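# Sort three deep-well blocks by weight into nests

## Task

Take each of the three deep-well blocks out of the infeed nest IN and place it by its weight against the batch limits: underweight blocks into reject nest RU, overweight blocks into reject nest RO, and in-range blocks into pass nest P1 or P2. At the end no nest holds more than one block, every block rests flat within its nest's locators with well A1 (the block's cut-off corner) at the nest corner labelled A1, and each stays there without the robot holding it. Finally release and move the grippers away.

## Robot and tools

Robot: two arms, left_arm and right_arm, each with a parallel gripper. An idle arm may be parked out of the way. The hand's pads open to at most 84 mm, so a block can only be gripped across its width, on the body above its base flange. Never force a pad down onto a flange: it can jam there and opening may not release it.

Frame: one shared scene frame for both arms. Origin on the table top midway between the arms, +z up, +x out over the table, left_arm on the +y side. The arm names do not match image sides. Mounting plates and the metal frame behind the arms are fixed obstacles. Reported hand positions can be off, more so at long reach.

Gripper axes: fingers point along the gripper's +z, and close along its y axis. end_effector_position is the point between the pads when closed, about 2 cm short of the fingertips; closing pushes the tips roughly 10 mm further along +z.

Weighing: CW is a check-weigher set to the batch limits. Release a block on its platform and a lamp on its front shows amber UNDER, green ACCEPT or red OVER. Use that to choose RU, P1/P2 or RO.

Row format (used by every motion tool): 16 numbers in one list covering both arms, left_arm first: x, y, z, qw, qx, qy, qz, opening, then the same eight for right_arm. Both arms must be filled even if only one moves. x, y, z is an absolute target for that gripper's end_effector_position in metres, scene frame; qw, qx, qy, qz is an absolute target orientation, w first. Opening ranges from -1 (closed) to +1 (fully open, 0.084 m). To hold an orientation steady, repeat the same quaternion you sent before rather than copying the reported one, which drifts. To keep an arm still, resend its last reported pose with the opening it should have.

Tools:
- execute_actions {"actions": [...], "pictures": bool}. An empty list just reads the state. One action {"rows": [[16 numbers], ...], "steps": n} runs up to 15 control steps of 1/30 s (default 15); each row is one step, and the final row repeats if rows are fewer than steps. A wait is {"steps": n} with n up to 300, counted from the previous result. Any target more than 0.6 m from the arm's last reported position along any of its gripper's axes is refused, and nothing is sent.
- move {"target": [16 numbers], "speed": m/s}. Straight-line paths for each gripper to the absolute poses, all finishing together, lasting 0.5 to 10 s (cut short at 10 s). speed 0.002 to 0.5, default 0.25; turning allowed at twice that in rad/s. Openings are sent at the start. No collision avoidance between arms or objects. Grippers lag and may overshoot speed, especially with a near-straight arm.
- wait {"seconds": 0 to 10}: lets time pass with no new command.
- zoom_image {"camera": one of cam_high, cam_low, cam_left_wrist, cam_right_wrist, "region": [x0, y0, x1, y1]} in image pixels from the top-left, at most 504 by 504. All images are 672x504.
Call only when all blocks are placed and released.

Control behaviour: each step the commanded pose is clipped to within 70 mm and 16 degrees of the measured pose; position wins over orientation if both cannot be met. After an action ends the arm only reaches its last clipped pose, so far targets need further calls; check positions in each result. Fingers keep moving between calls.

Gripping: grip_measured is the actual finger opening on the command scale. To hold, command clearly below it; lower squeezes harder (about 24 N per pad maximum). Fast closes can hit harder.

Results: a state line per arm with pose and velocities; Joint positions and torques (offset, noisy, nonzero in free air); grip_measured; a Hand target line showing where the controller is driving. HELD marks steps where your row was partly or fully not sent. "pose unreachable" means a clearance check altered or blocked that arm's command. move adds a "move:" line with the ending (done, off_target, moving, held, fault) and limits (paced = pose clipped; held = steps blocked, after which the arm may jump fast), plus each gripper's distance to its target. MOTOR HOT appears from 65 °C; at 80 °C the arm is braked (OVER-TEMPERATURE FAULT). TORQUE FAULT: a joint hit its load limit (waist and shoulder 47, elbow and forearm roll 28.2, wrist pitch and roll 18.8 N m, held load included); the arm backs off and pauses 10 s.

Joint ranges (rad): waist ±6.283, shoulder -2.059 to 2.094, elbow -3.927 to 0.192, forearm roll ±6.283, wrist pitch -1.693 to 3.142, wrist roll ±6.283.

Avoid: dropping or knocking anything off the table, slamming parts down, hard pushes, arms colliding or pressing on each other, long loaded holds. Occasional disturbances may tug a held part or nudge loose ones; recheck positions. Camera calibration values are supplied per camera and may be off by a few degrees and millimetres.

Each tool is called after "Call:" as name([rows], argument=value, ...), one row to a line, values as JSON.

## Session

Call:
execute_actions(actions=[])

Scene clock: 0.00 s of 12600.00 s.
left_arm: end_effector_position=(+0.3492, +0.6331, +0.3830) grip_measured=+1.00 end_effector_quat_wxyz=(+0.521, +0.652, -0.543, -0.087) end_effector_velocity=(-0.000, +0.000, -0.000) end_effector_angular_velocity=(+0.001, +0.001, +0.001) | right_arm: end_effector_position=(+0.5472, -0.7476, +0.3151) grip_measured=+1.00 end_effector_quat_wxyz=(+0.512, +0.140, +0.797, -0.288) end_effector_velocity=(+0.000, +0.001, +0.000) end_effector_angular_velocity=(+0.001, +0.000, +0.002)
Joint positions: left_arm=[ 0.797 -0.306 -1.71   0.184  2.226  2.199  0.084] | right_arm=[-0.589 -0.919 -0.47   3.219  0.752 -0.627  0.084]
Joint velocities: left_arm=[ 0.001  0.     0.     0.    -0.    -0.001 -0.   ] | right_arm=[ 0.001 -0.     0.    -0.001 -0.001 -0.     0.   ]
Joint torques (N m, as the arm reports them, + toward a larger angle): no reading
Motor temperatures (°C, as the motors report them): left_arm=[28 29 32 29 35 34] | right_arm=[28 33 32 33 35 33]
Hand target (left_arm): +0.349, +0.633, +0.383; +0.521, +0.652, -0.543, -0.087
Hand target (right_arm): +0.547, -0.748, +0.315; +0.512, +0.140, +0.797, -0.288

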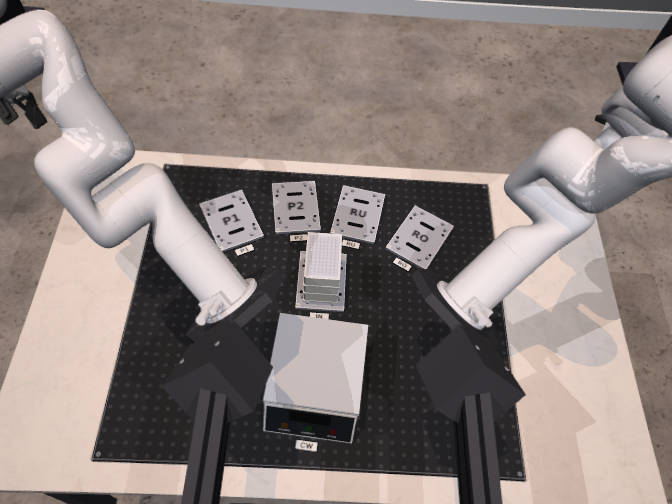

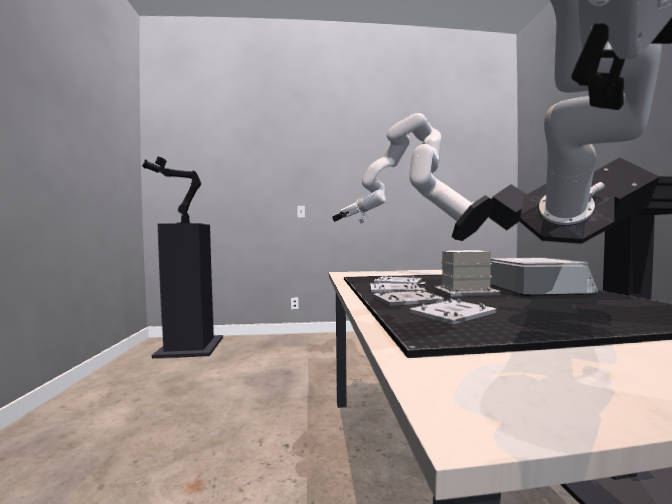

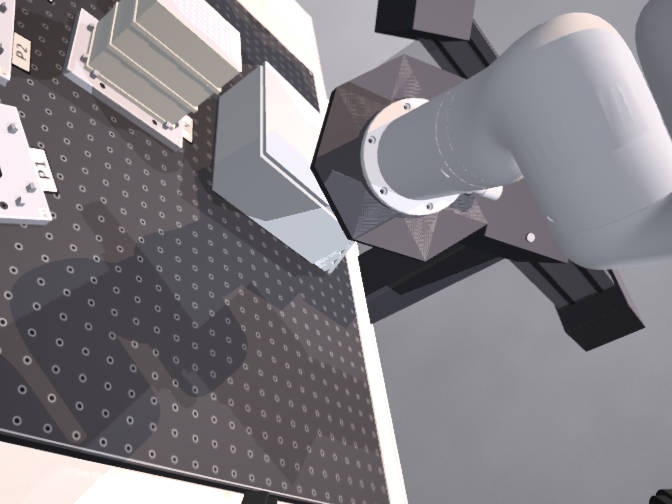

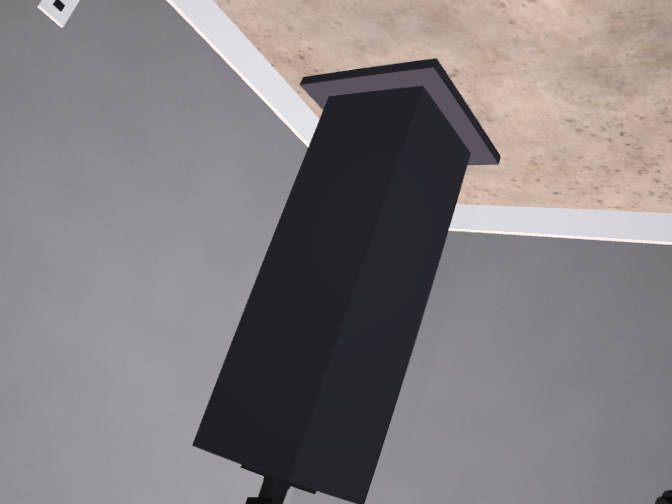

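Call:
zoom_image(camera="cam_high", region=[180, 160, 480, 385])

Region (180, 160, 480, 385) of cam_high's 672x504 image, scaled by 1.680, with more detail than that image has; it fills the top 378 rows of this view, and the rest is white.

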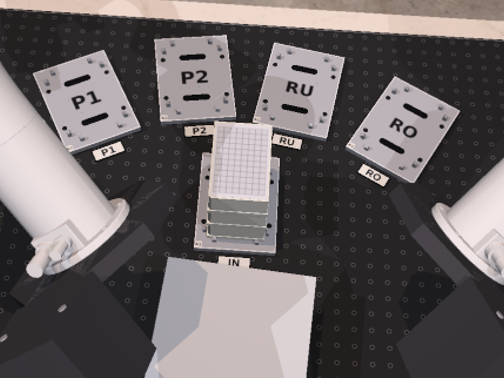

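Call:
move(target=[0.22,0.03,0.40,0,1,0,0,1,0.5472,-0.7476,0.3151,0.512,0.140,0.797,-0.288,1])

Scene clock: 22.07 s of 12600.00 s.
left_arm: end_effector_position=(+0.2237, +0.1085, +0.4012) grip_measured=+1.00 end_effector_quat_wxyz=(+0.390, +0.907, -0.156, -0.003) end_effector_velocity=(-0.001, -0.000, -0.001) end_effector_angular_velocity=(+0.002, -0.001, -0.002) | right_arm: end_effector_position=(+0.5472, -0.7476, +0.3151) grip_measured=+1.00 end_effector_quat_wxyz=(+0.512, +0.140, +0.797, -0.288) end_effector_velocity=(+0.001, +0.000, +0.000) end_effector_angular_velocity=(-0.001, -0.001, +0.002)
Joint positions: left_arm=[-1.238 -1.402  0.07   0.354  1.137 -0.848  0.084] | right_arm=[-0.589 -0.919 -0.47   3.22   0.752 -0.63   0.084]
Joint velocities: left_arm=[-0.     0.003  0.001  0.001 -0.001 -0.     0.   ] | right_arm=[ 0.001 -0.     0.    -0.002  0.001  0.    -0.   ]
Joint torques (N m, as the arm reports them, + toward a larger angle): left_arm=[  0.89   4.47 -14.18  -0.73  -2.94   0.06] | right_arm=[  0.89 -15.11 -12.06  -0.81   0.89  -0.34]
Motor temperatures (°C, as the motors report them): left_arm=[28 30 35 29 35 34] | right_arm=[28 33 34 33 35 33]
Hand target (left_arm): +0.224, +0.108, +0.401; +0.390, +0.907, -0.157, -0.003
Hand target (right_arm): +0.547, -0.748, +0.315; +0.512, +0.140, +0.797, -0.288
Off the commanded pose (left_arm): 0.079 m, 50 deg; position and orientation clipped at the last step of the last action.
Off the commanded pose (right_arm): 0.000 m, 0 deg.
After step 90, 15.30 s passed at rest.
move: held (left_arm); limits=paced,held; held on 13 of 113 steps (left_arm), including the last (left_arm)
pose unreachable (left arm): on one or more control steps of this call this arm could not follow its commanded pose, so it was not sent that pose on those steps. On the call's last step it was still not sent that pose. It may still have moved: this result reports where it is.
cause: the commanded pose would bring two parts of the arm too close to each other (joints 2 (shoulder) to 4 (forearm roll) lie between them).
camera_calibration (this result's frames):
cam_left_wrist: T_world_to_cam=[[-0.271177, -0.643691, 0.715629, -0.129848], [-0.954964, 0.27296, -0.116348, 0.295174], [-0.120446, -0.714951, -0.688722, 0.511979], [0, 0, 0, 1]] pos_world=[0.308335, 0.201887, 0.479877]
cam_right_wrist: T_world_to_cam=[[0.489002, 0.801361, -0.344525, 0.469413], [0.456416, 0.101523, 0.883956, -0.381821], [0.743345, -0.589503, -0.316109, -0.615301], [0, 0, 0, 1]] pos_world=[0.402106, -0.700127, 0.304736]

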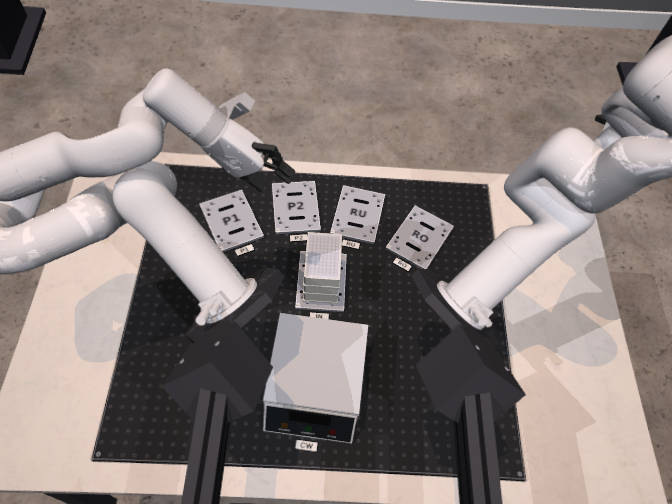

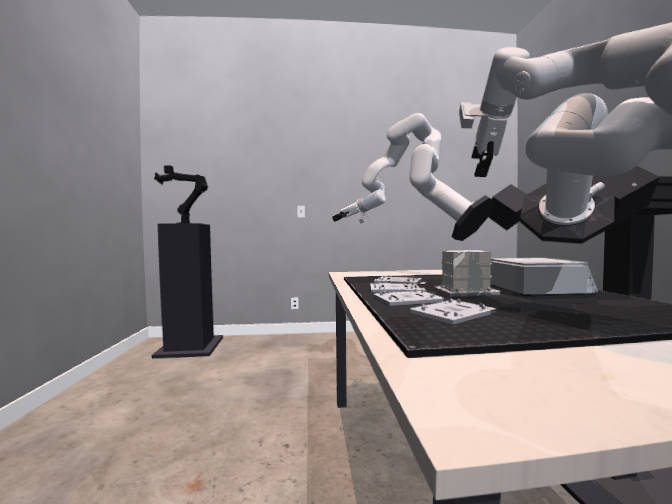

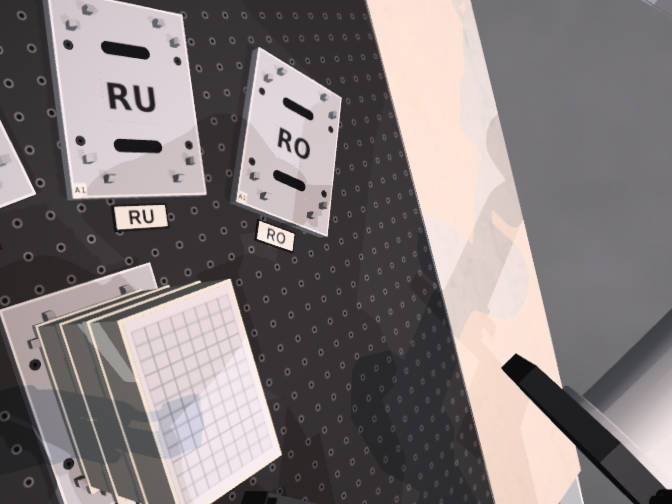

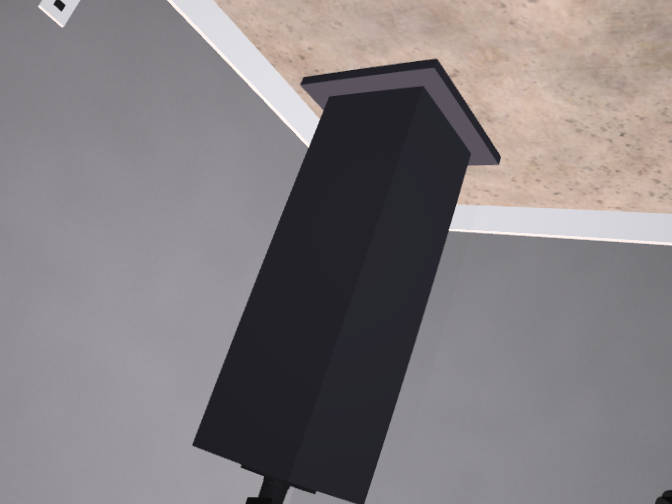

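Go farther out first.

Call:
move(target=[0.42,-0.05,0.35,0,1,0,0,1,0.5472,-0.7476,0.3151,0.512,0.140,0.797,-0.288,1], speed=0.15)

Call:
move(target=[0.20,0.03,0.30,0,1,0,0,1,0.5472,-0.7476,0.3151,0.512,0.140,0.797,-0.288,1], speed=0.15)

Scene clock: 36.97 s of 12600.00 s.
left_arm: end_effector_position=(+0.4196, -0.0501, +0.3509) grip_measured=+1.00 end_effector_quat_wxyz=(+0.001, +1.000, -0.001, -0.001) end_effector_velocity=(+0.002, -0.001, +0.000) end_effector_angular_velocity=(+0.011, +0.002, +0.001) | right_arm: end_effector_position=(+0.5472, -0.7476, +0.3151) grip_measured=+1.00 end_effector_quat_wxyz=(+0.512, +0.140, +0.797, -0.288) end_effector_velocity=(-0.000, -0.000, -0.000) end_effector_angular_velocity=(+0.001, +0.001, -0.001)
Joint positions: left_arm=[-1.076  0.395 -1.144  0.841  1.322 -1.54   0.084] | right_arm=[-0.589 -0.919 -0.47   3.22   0.752 -0.63   0.084]
Joint velocities: left_arm=[-0.     0.015 -0.019 -0.003  0.014  0.003 -0.   ] | right_arm=[-0.001 -0.    -0.     0.001 -0.002  0.     0.   ]
Joint torques (N m, as the arm reports them, + toward a larger angle): left_arm=[-18.76 -20.81 -14.82  -0.55  -2.02   0.02] | right_arm=[  1.25 -15.66 -11.54  -0.46   0.64  -0.26]
Motor temperatures (°C, as the motors report them): left_arm=[28 30 35 29 35 34] | right_arm=[28 34 35 33 35 33]
Hand target (left_arm): +0.420, -0.050, +0.351; +0.000, +1.000, -0.001, -0.001
Hand target (right_arm): +0.547, -0.748, +0.315; +0.512, +0.140, +0.797, -0.288
Off the commanded pose (left_arm): 0.001 m, 0 deg.
Off the commanded pose (right_arm): 0.000 m, 0 deg.
After step 90, 8.47 s passed at rest.
move: done
camera_calibration (this result's frames):
cam_left_wrist: T_world_to_cam=[[0.00775784, -0.999921, 0.00986285, -0.0300877], [-0.999941, -0.00783248, -0.00755123, 0.486378], [0.00762789, -0.00980369, -0.999923, 0.478219], [0, 0, 0, 1]] pos_world=[0.482935, -0.0215875, 0.482152]
cam_right_wrist: T_world_to_cam=[[0.488998, 0.801361, -0.344532, 0.469416], [0.456419, 0.10153, 0.883953, -0.381818], [0.743345, -0.589502, -0.316109, -0.615301], [0, 0, 0, 1]] pos_world=[0.402107, -0.700127, 0.304737]

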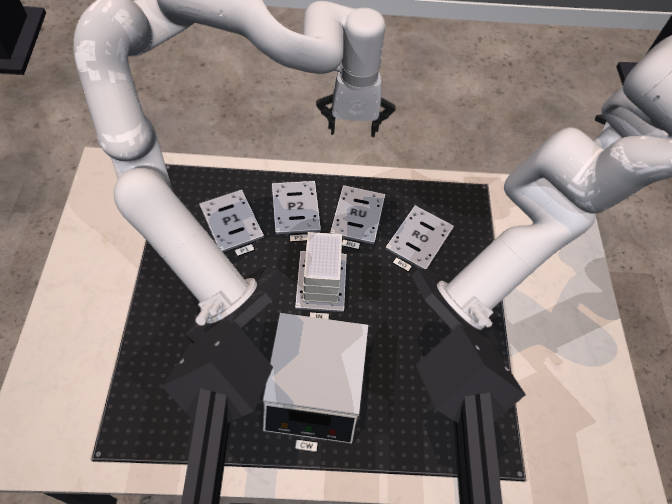

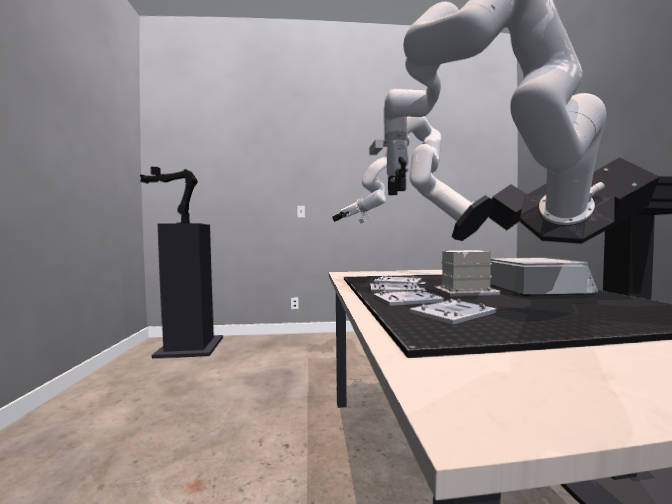

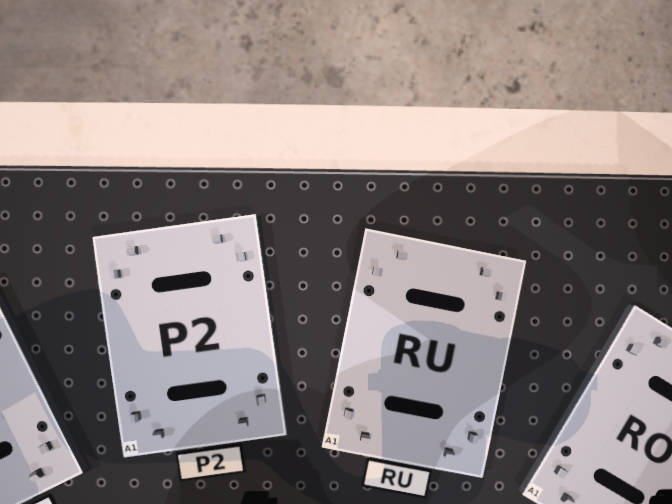

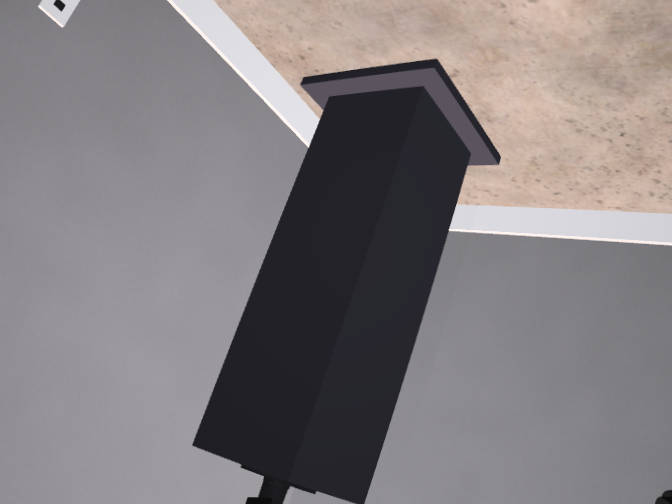

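Scene clock: 39.13 s of 12600.00 s.
left_arm: end_effector_position=(+0.2008, +0.0304, +0.2996) grip_measured=+1.00 end_effector_quat_wxyz=(+0.000, +1.000, +0.000, +0.000) end_effector_velocity=(-0.003, +0.001, -0.000) end_effector_angular_velocity=(+0.002, -0.002, -0.002) | right_arm: end_effector_position=(+0.5472, -0.7476, +0.3151) grip_measured=+1.00 end_effector_quat_wxyz=(+0.512, +0.140, +0.797, -0.288) end_effector_velocity=(-0.000, -0.000, -0.000) end_effector_angular_velocity=(+0.001, +0.000, -0.000)
Joint positions: left_arm=[-1.334  0.182 -0.483  0.77   1.105 -1.98   0.084] | right_arm=[-0.589 -0.919 -0.47   3.22   0.752 -0.63   0.084]
Joint velocities: left_arm=[-0.007 -0.     0.006 -0.003  0.    -0.005 -0.   ] | right_arm=[-0.    -0.    -0.     0.    -0.001  0.001 -0.   ]
Joint torques (N m, as the arm reports them, + toward a larger angle): left_arm=[-10.52 -12.68 -15.86  -0.35  -2.14   0.12] | right_arm=[  2.17 -15.65 -12.01  -0.78   0.79  -0.03]
Motor temperatures (°C, as the motors report them): left_arm=[28 30 35 29 35 34] | right_arm=[28 34 35 33 35 33]
Hand target (left_arm): +0.200, +0.031, +0.300; +0.000, +1.000, -0.000, +0.000
Hand target (right_arm): +0.547, -0.748, +0.315; +0.512, +0.140, +0.797, -0.288
Off the commanded pose (left_arm): 0.001 m, 0 deg.
Off the commanded pose (right_arm): 0.000 m, 0 deg.
move: done
camera_calibration (this result's frames):
cam_left_wrist: T_world_to_cam=[[0.00963955, -0.999913, 0.00901138, 0.0525305], [-0.999909, -0.0097236, -0.00932935, 0.268354], [0.00941616, -0.00892063, -0.999916, 0.429066], [0, 0, 0, 1]] pos_world=[0.263783, 0.0589628, 0.431061]
cam_right_wrist: T_world_to_cam=[[0.488998, 0.801361, -0.344532, 0.469416], [0.456419, 0.10153, 0.883953, -0.381818], [0.743345, -0.589502, -0.316109, -0.6153], [0, 0, 0, 1]] pos_world=[0.402107, -0.700127, 0.304737]

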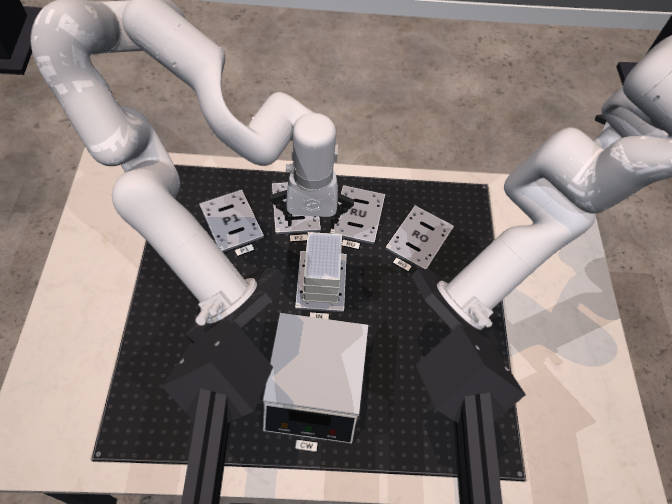

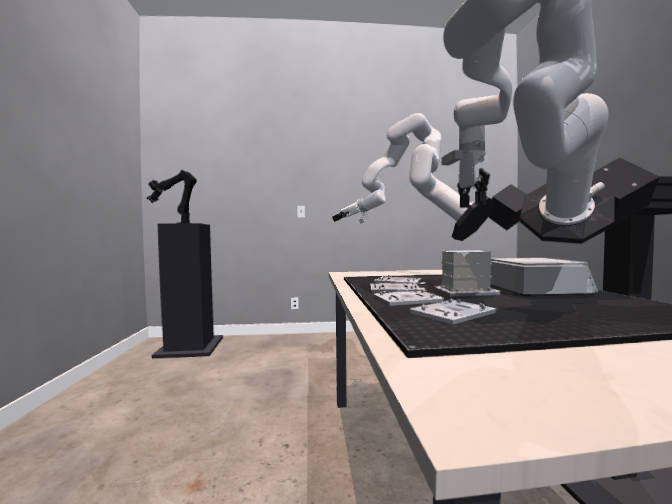

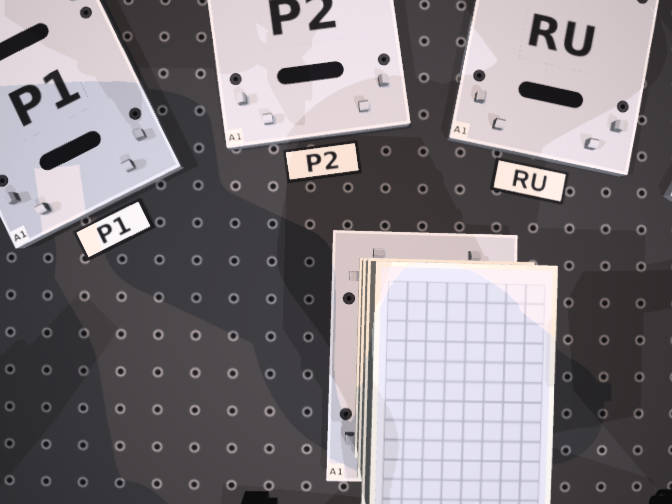

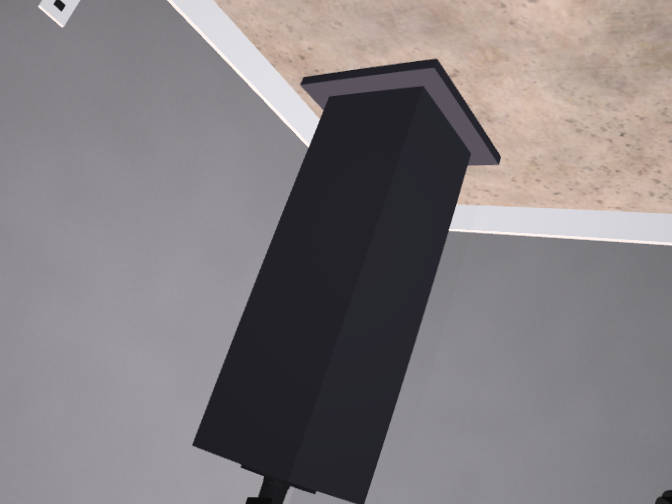

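Call:
move(target=[0.14,-0.002,0.27,0,1,-0.008,0,1,0.5472,-0.7476,0.3151,0.512,0.140,0.797,-0.288,1], speed=0.1)

Call:
move(target=[0.199,-0.002,0.18,0,1,-0.008,0,1,0.5472,-0.7476,0.3151,0.512,0.140,0.797,-0.288,1], speed=0.08)

Scene clock: 65.93 s of 12600.00 s.
left_arm: end_effector_position=(+0.1402, -0.0017, +0.2701) grip_measured=+1.00 end_effector_quat_wxyz=(+0.000, +1.000, -0.008, -0.000) end_effector_velocity=(-0.002, -0.002, -0.001) end_effector_angular_velocity=(-0.000, -0.001, -0.001) | right_arm: end_effector_position=(+0.5472, -0.7476, +0.3151) grip_measured=+1.00 end_effector_quat_wxyz=(+0.512, +0.140, +0.797, -0.288) end_effector_velocity=(-0.000, -0.000, +0.000) end_effector_angular_velocity=(-0.002, +0.001, +0.002)
Joint positions: left_arm=[-1.404  0.442 -0.533  0.794  0.965 -2.147  0.084] | right_arm=[-0.589 -0.919 -0.47   3.22   0.752 -0.63   0.084]
Joint velocities: left_arm=[-0.002  0.011 -0.004  0.003 -0.004 -0.006  0.   ] | right_arm=[-0.001 -0.     0.    -0.003  0.     0.    -0.   ]
Joint torques (N m, as the arm reports them, + toward a larger angle): left_arm=[-11.01 -17.35 -15.2   -0.7   -2.17   0.01] | right_arm=[  2.19 -15.44 -11.94  -0.61   1.01  -0.05]
Motor temperatures (°C, as the motors report them): left_arm=[28 29 35 29 35 34] | right_arm=[28 34 35 33 35 33]
Hand target (left_arm): +0.140, -0.002, +0.270; +0.000, +1.000, -0.008, -0.000
Hand target (right_arm): +0.547, -0.748, +0.315; +0.512, +0.140, +0.797, -0.288
Off the commanded pose (left_arm): 0.000 m, 0 deg.
Off the commanded pose (right_arm): 0.000 m, 0 deg.
After step 90, 22.53 s passed at rest.
move: done
camera_calibration (this result's frames):
cam_left_wrist: T_world_to_cam=[[-0.00633424, -0.999942, 0.00867301, 0.0235763], [-0.999942, 0.00625774, -0.00882023, 0.207109], [0.00876545, -0.00872837, -0.999923, 0.399917], [0, 0, 0, 1]] pos_world=[0.203741, 0.0257695, 0.401509]
cam_right_wrist: T_world_to_cam=[[0.488998, 0.801361, -0.344532, 0.469416], [0.456419, 0.10153, 0.883953, -0.381818], [0.743345, -0.589502, -0.316109, -0.615301], [0, 0, 0, 1]] pos_world=[0.402107, -0.700127, 0.304737]

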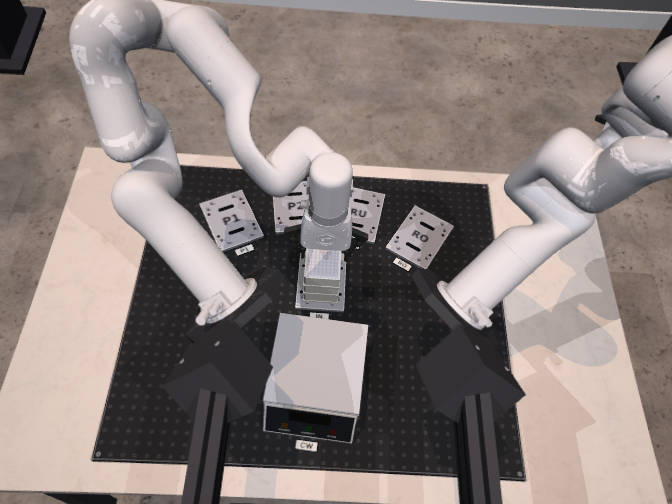

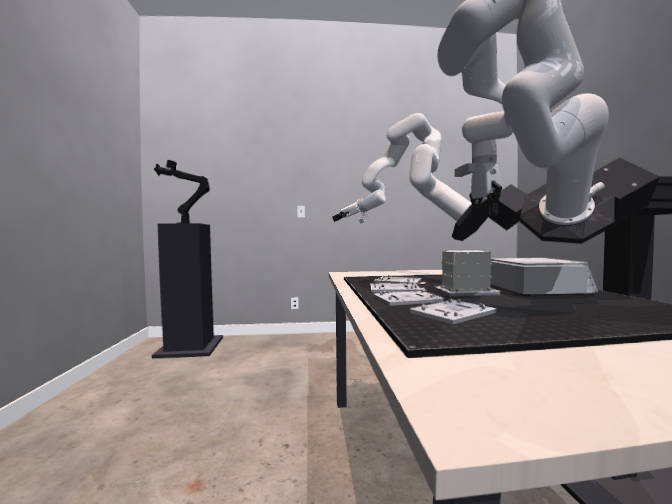

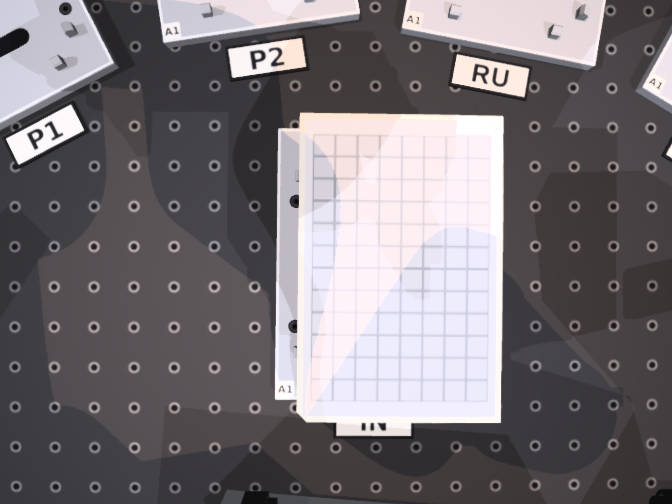

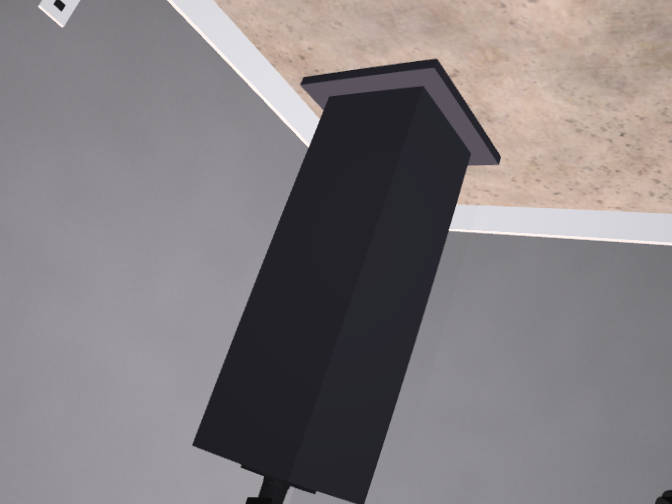

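Scene clock: 67.80 s of 12600.00 s.
left_arm: end_effector_position=(+0.1987, -0.0023, +0.1805) grip_measured=+1.00 end_effector_quat_wxyz=(+0.000, +1.000, -0.008, -0.000) end_effector_velocity=(+0.001, -0.001, -0.002) end_effector_angular_velocity=(-0.003, +0.001, +0.000) | right_arm: end_effector_position=(+0.5472, -0.7476, +0.3151) grip_measured=+1.00 end_effector_quat_wxyz=(+0.512, +0.140, +0.797, -0.288) end_effector_velocity=(+0.000, +0.000, -0.000) end_effector_angular_velocity=(+0.000, +0.000, -0.000)
Joint positions: left_arm=[-1.018  0.548 -0.559  1.221  0.907 -2.216  0.084] | right_arm=[-0.589 -0.919 -0.47   3.22   0.752 -0.63   0.084]
Joint velocities: left_arm=[ 0.008  0.004 -0.003  0.009 -0.003 -0.002 -0.   ] | right_arm=[ 0.001  0.    -0.     0.001 -0.001 -0.001  0.   ]
Joint torques (N m, as the arm reports them, + toward a larger angle): left_arm=[-14.2  -17.96  -8.98  -0.22  -2.08   0.05] | right_arm=[  1.9  -15.06 -12.11  -0.5    1.02  -0.48]
Motor temperatures (°C, as the motors report them): left_arm=[28 29 35 29 35 34] | right_arm=[28 34 35 33 35 33]
Hand target (left_arm): +0.199, -0.002, +0.180; +0.000, +1.000, -0.008, -0.000
Hand target (right_arm): +0.547, -0.748, +0.315; +0.512, +0.140, +0.797, -0.288
Off the commanded pose (left_arm): 0.001 m, 0 deg.
Off the commanded pose (right_arm): 0.000 m, 0 deg.
move: done
camera_calibration (this result's frames):
cam_left_wrist: T_world_to_cam=[[-0.00689786, -0.999938, 0.00868434, 0.0242897], [-0.999941, 0.00682489, -0.00840446, 0.264737], [0.00834467, -0.00874181, -0.999927, 0.309916], [0, 0, 0, 1]] pos_world=[0.262303, 0.0251906, 0.311907]
cam_right_wrist: T_world_to_cam=[[0.488998, 0.801361, -0.344532, 0.469416], [0.456419, 0.10153, 0.883953, -0.381818], [0.743346, -0.589502, -0.316109, -0.6153], [0, 0, 0, 1]] pos_world=[0.402107, -0.700127, 0.304737]

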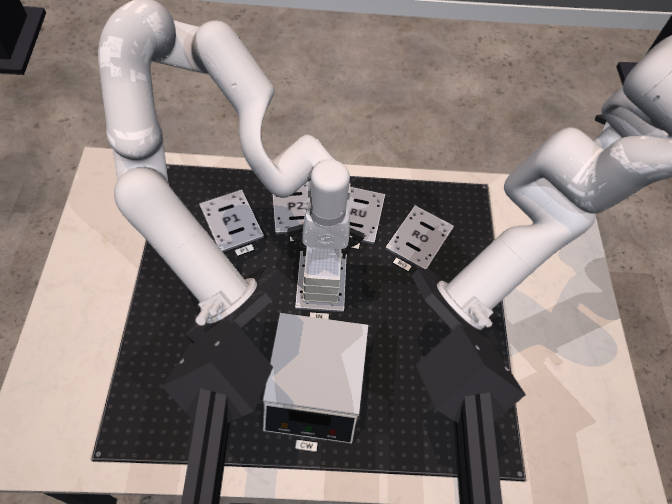

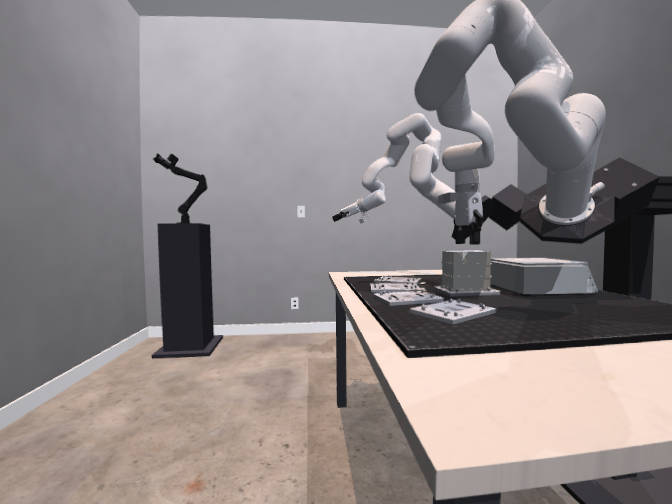

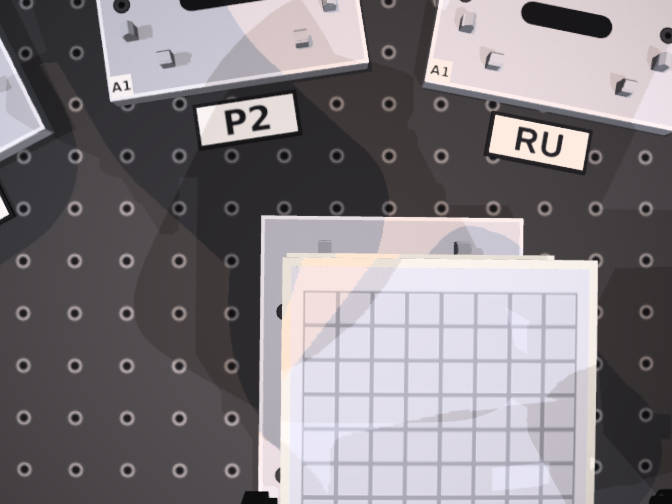

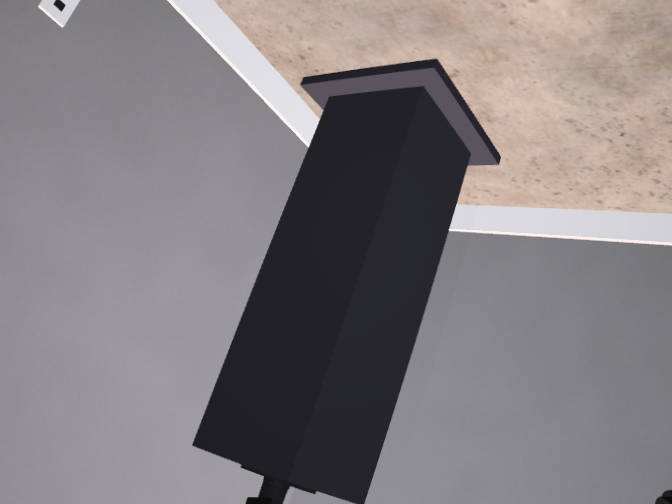

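Call:
move(target=[0.199,-0.002,0.165,0,1,-0.008,0,1,0.5472,-0.7476,0.3151,0.512,0.140,0.797,-0.288,1], speed=0.03)

Call:
zoom_image(camera="cam_left_wrist", region=[212, 404, 672, 504])

Scene clock: 77.83 s of 12600.00 s.
left_arm: end_effector_position=(+0.1990, -0.0020, +0.1653) grip_measured=+1.00 end_effector_quat_wxyz=(+0.000, +1.000, -0.008, -0.000) end_effector_velocity=(+0.000, -0.001, -0.002) end_effector_angular_velocity=(-0.002, -0.001, +0.001) | right_arm: end_effector_position=(+0.5472, -0.7476, +0.3151) grip_measured=+1.00 end_effector_quat_wxyz=(+0.512, +0.140, +0.797, -0.288) end_effector_velocity=(+0.000, +0.000, +0.000) end_effector_angular_velocity=(-0.001, -0.000, +0.001)
Joint positions: left_arm=[-0.973  0.584 -0.569  1.285  0.899 -2.249  0.084] | right_arm=[-0.589 -0.919 -0.47   3.22   0.752 -0.63   0.084]
Joint velocities: left_arm=[ 0.007  0.006 -0.003  0.011 -0.002 -0.006  0.   ] | right_arm=[ 0.001  0.     0.    -0.     0.001 -0.001 -0.   ]
Joint torques (N m, as the arm reports them, + toward a larger angle): left_arm=[-14.04 -18.7   -8.12  -0.56  -2.09   0.08] | right_arm=[  1.58 -14.69 -12.25  -0.7    0.78  -0.18]
Motor temperatures (°C, as the motors report them): left_arm=[28 29 34 29 35 34] | right_arm=[28 34 35 33 35 33]
Hand target (left_arm): +0.199, -0.002, +0.165; +0.000, +1.000, -0.008, -0.000
Hand target (right_arm): +0.547, -0.748, +0.315; +0.512, +0.140, +0.797, -0.288
Off the commanded pose (left_arm): 0.000 m, 0 deg.
Off the commanded pose (right_arm): 0.000 m, 0 deg.
After step 90, 6.17 s passed at rest.
move: done
camera_calibration (this result's frames):
cam_left_wrist: T_world_to_cam=[[-0.0064102, -0.999945, 0.00827896, 0.0246326], [-0.99994, 0.00633635, -0.00891677, 0.26497], [0.00886383, -0.00833562, -0.999926, 0.294593], [0, 0, 0, 1]] pos_world=[0.2625, 0.0254079, 0.29673]
cam_right_wrist: T_world_to_cam=[[0.488998, 0.801361, -0.344532, 0.469416], [0.45642, 0.101529, 0.883953, -0.381819], [0.743345, -0.589502, -0.316109, -0.6153], [0, 0, 0, 1]] pos_world=[0.402107, -0.700127, 0.304737]

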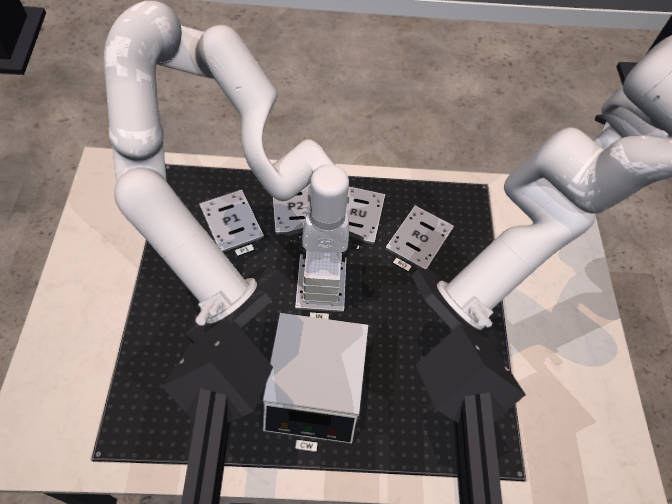

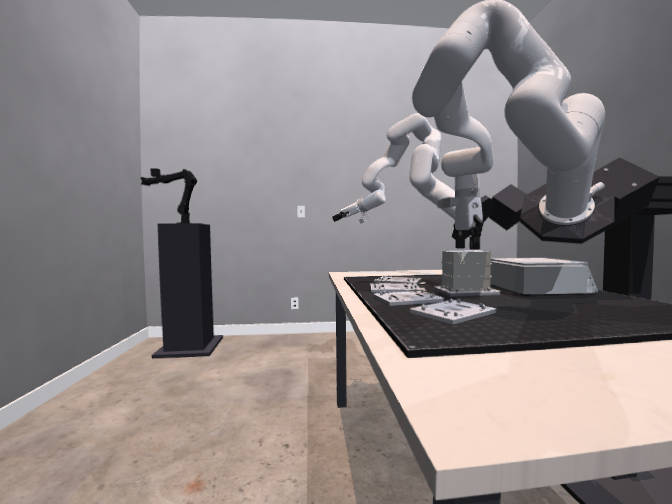

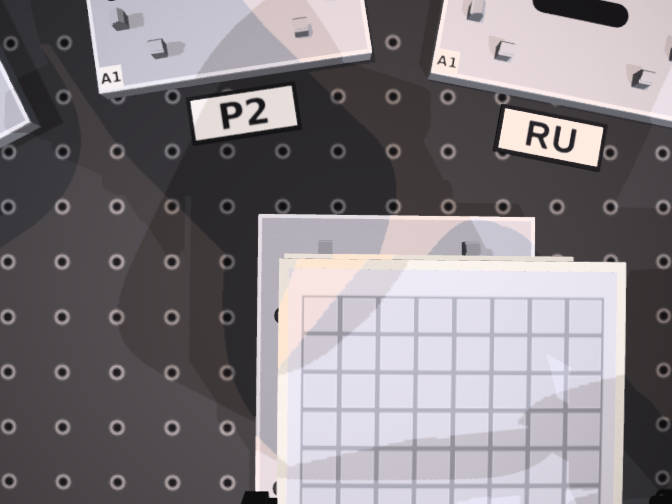

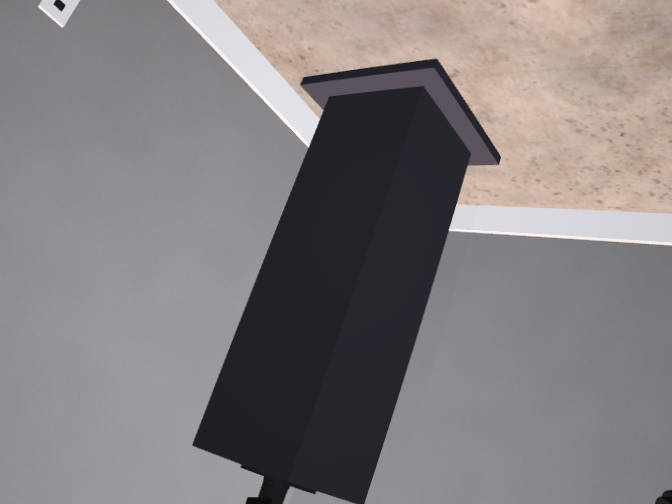

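Region (212, 404, 672, 504) of cam_left_wrist's 672x504 image, scaled by 1.096, with more detail than that image has; it fills the top 110 rows of this view, and the rest is white.

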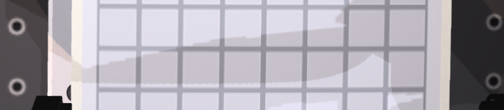

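Call:
move(target=[0.199,-0.0006,0.160,0,1,-0.008,0,1,0.5472,-0.7476,0.3151,0.512,0.140,0.797,-0.288,1], speed=0.01)

Call:
move(target=[0.199,-0.0006,0.135,0,1,-0.008,0,1,0.5472,-0.7476,0.3151,0.512,0.140,0.797,-0.288,1], speed=0.01)

Scene clock: 89.30 s of 12600.00 s.
left_arm: end_effector_position=(+0.1990, -0.0007, +0.1603) grip_measured=+1.00 end_effector_quat_wxyz=(-0.000, +1.000, -0.008, -0.000) end_effector_velocity=(+0.000, +0.000, -0.003) end_effector_angular_velocity=(-0.002, +0.001, +0.001) | right_arm: end_effector_position=(+0.5472, -0.7476, +0.3151) grip_measured=+1.00 end_effector_quat_wxyz=(+0.512, +0.140, +0.797, -0.288) end_effector_velocity=(+0.000, -0.000, +0.000) end_effector_angular_velocity=(-0.001, -0.001, +0.001)
Joint positions: left_arm=[-0.957  0.592 -0.568  1.308  0.897 -2.259  0.084] | right_arm=[-0.589 -0.919 -0.47   3.22   0.752 -0.63   0.084]
Joint velocities: left_arm=[ 0.009  0.004 -0.     0.013 -0.003 -0.007 -0.   ] | right_arm=[-0.    -0.     0.    -0.001  0.001  0.001  0.   ]
Joint torques (N m, as the arm reports them, + toward a larger angle): left_arm=[-14.07 -18.54  -7.76  -0.56  -2.1    0.11] | right_arm=[  0.73 -15.27 -11.67  -0.79   0.95  -0.17]
Motor temperatures (°C, as the motors report them): left_arm=[28 29 34 29 35 34] | right_arm=[28 34 35 33 35 33]
Hand target (left_arm): +0.199, -0.001, +0.160; +0.000, +1.000, -0.008, -0.000
Hand target (right_arm): +0.547, -0.748, +0.315; +0.512, +0.140, +0.797, -0.288
Off the commanded pose (left_arm): 0.000 m, 0 deg.
Off the commanded pose (right_arm): 0.000 m, 0 deg.
After step 90, 7.73 s passed at rest.
move: done
camera_calibration (this result's frames):
cam_left_wrist: T_world_to_cam=[[-0.00641383, -0.999947, 0.00811328, 0.0260749], [-0.99994, 0.00634099, -0.00897253, 0.264918], [0.0089206, -0.00817034, -0.999927, 0.289575], [0, 0, 0, 1]] pos_world=[0.262486, 0.0267596, 0.291719]
cam_right_wrist: T_world_to_cam=[[0.488998, 0.801361, -0.344532, 0.469416], [0.456419, 0.10153, 0.883953, -0.381818], [0.743346, -0.589502, -0.316108, -0.615301], [0, 0, 0, 1]] pos_world=[0.402107, -0.700127, 0.304737]

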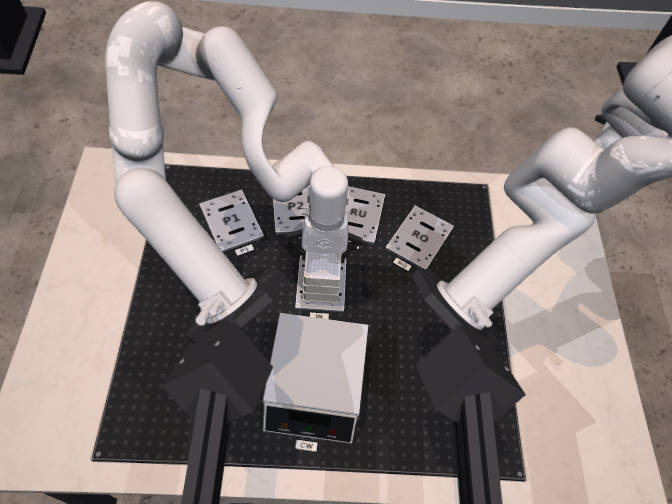

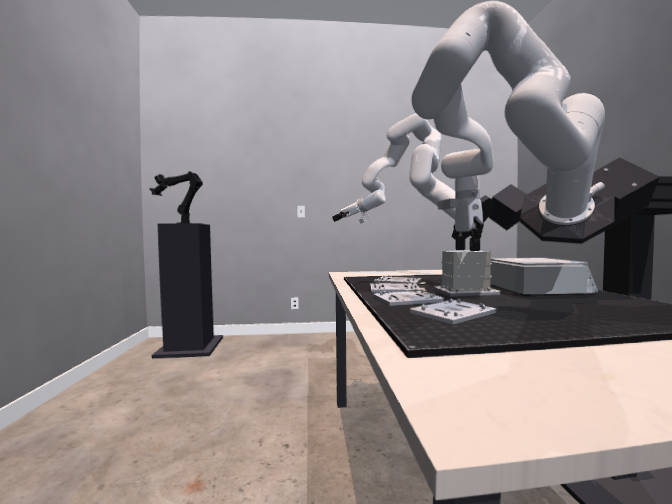

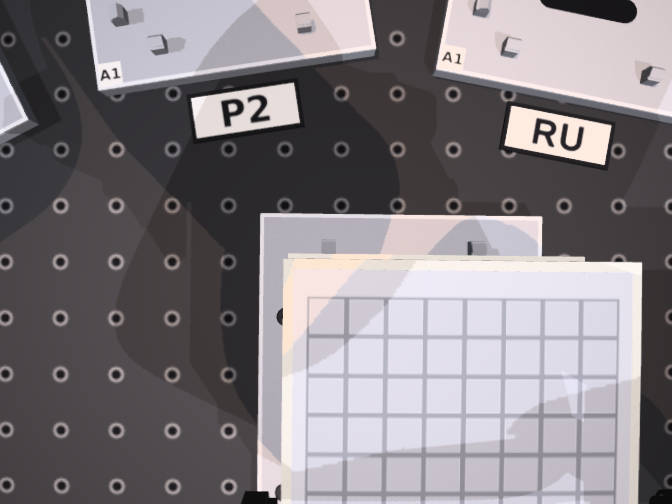

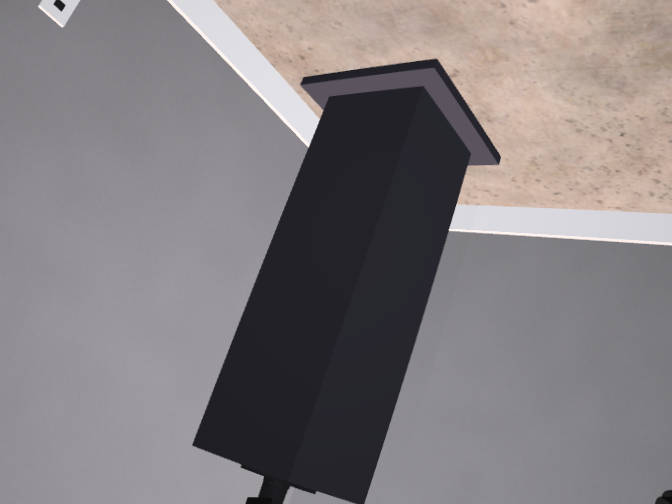

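Scene clock: 92.03 s of 12600.00 s.
left_arm: end_effector_position=(+0.1990, -0.0006, +0.1353) grip_measured=+1.00 end_effector_quat_wxyz=(+0.000, +1.000, -0.008, -0.000) end_effector_velocity=(-0.000, -0.000, -0.003) end_effector_angular_velocity=(-0.001, +0.000, -0.000) | right_arm: end_effector_position=(+0.5472, -0.7476, +0.3151) grip_measured=+1.00 end_effector_quat_wxyz=(+0.512, +0.140, +0.797, -0.288) end_effector_velocity=(+0.000, +0.000, -0.000) end_effector_angular_velocity=(+0.000, +0.001, +0.001)
Joint positions: left_arm=[-0.884  0.655 -0.591  1.412  0.892 -2.31   0.084] | right_arm=[-0.589 -0.919 -0.47   3.22   0.752 -0.63   0.084]
Joint velocities: left_arm=[ 0.008  0.007 -0.003  0.012 -0.001 -0.005 -0.   ] | right_arm=[ 0.     0.    -0.    -0.001 -0.001 -0.001 -0.   ]
Joint torques (N m, as the arm reports them, + toward a larger angle): left_arm=[-14.11 -18.93  -6.23  -0.35  -2.14  -0.02] | right_arm=[  1.21 -15.72 -11.94  -0.22   0.97  -0.09]
Motor temperatures (°C, as the motors report them): left_arm=[28 29 33 29 35 34] | right_arm=[28 34 35 33 35 33]
Hand target (left_arm): +0.199, -0.001, +0.135; +0.000, +1.000, -0.008, -0.000
Hand target (right_arm): +0.547, -0.748, +0.315; +0.512, +0.140, +0.797, -0.288
Off the commanded pose (left_arm): 0.000 m, 0 deg.
Off the commanded pose (right_arm): 0.000 m, 0 deg.
move: done
camera_calibration (this result's frames):
cam_left_wrist: T_world_to_cam=[[-0.00643321, -0.999945, 0.00828136, 0.0262831], [-0.99994, 0.00635973, -0.00886865, 0.264669], [0.0088155, -0.00833792, -0.999926, 0.264657], [0, 0, 0, 1]] pos_world=[0.262489, 0.0268051, 0.266768]
cam_right_wrist: T_world_to_cam=[[0.488998, 0.801361, -0.344532, 0.469416], [0.456419, 0.10153, 0.883953, -0.381818], [0.743346, -0.589502, -0.316109, -0.6153], [0, 0, 0, 1]] pos_world=[0.402107, -0.700127, 0.304737]

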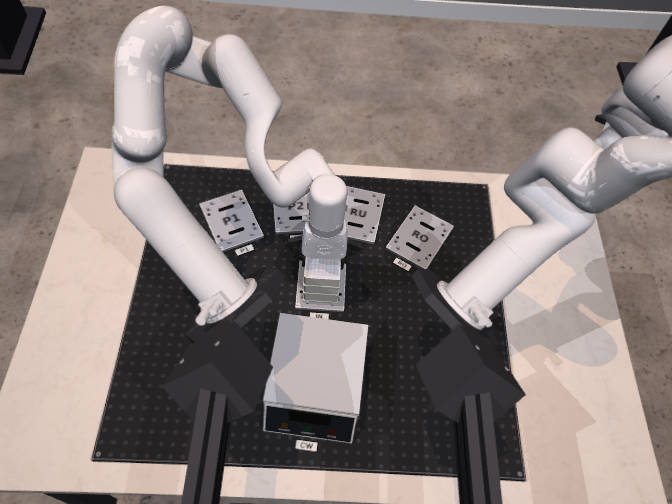

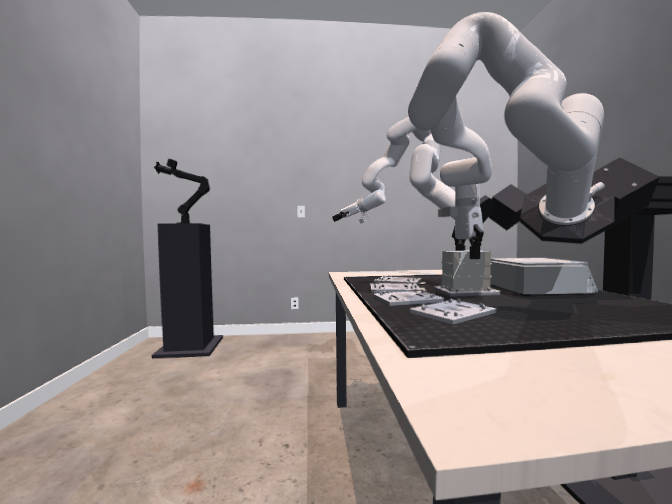

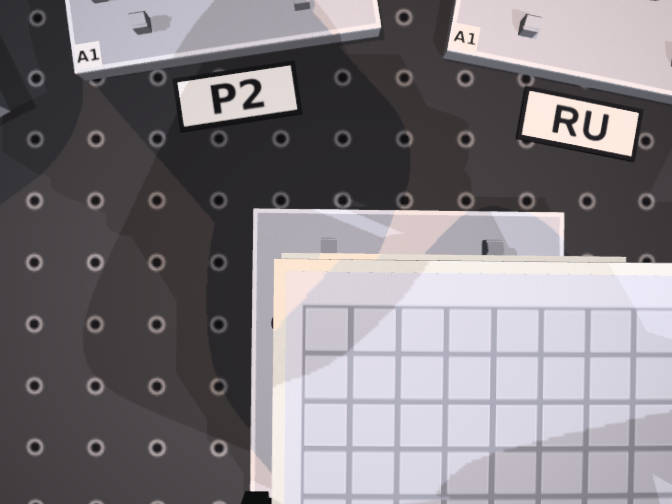

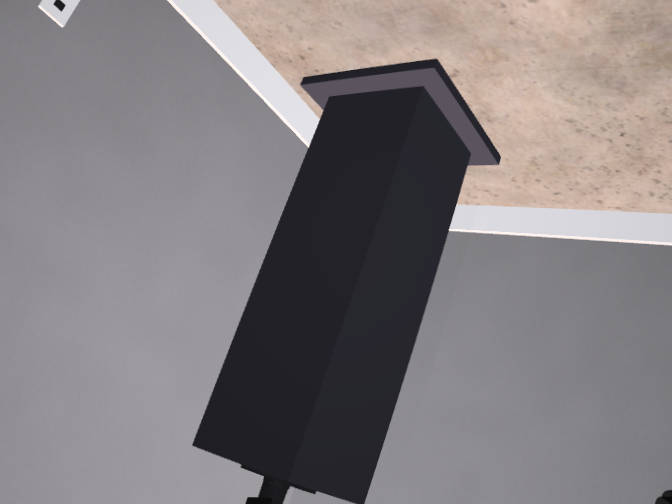

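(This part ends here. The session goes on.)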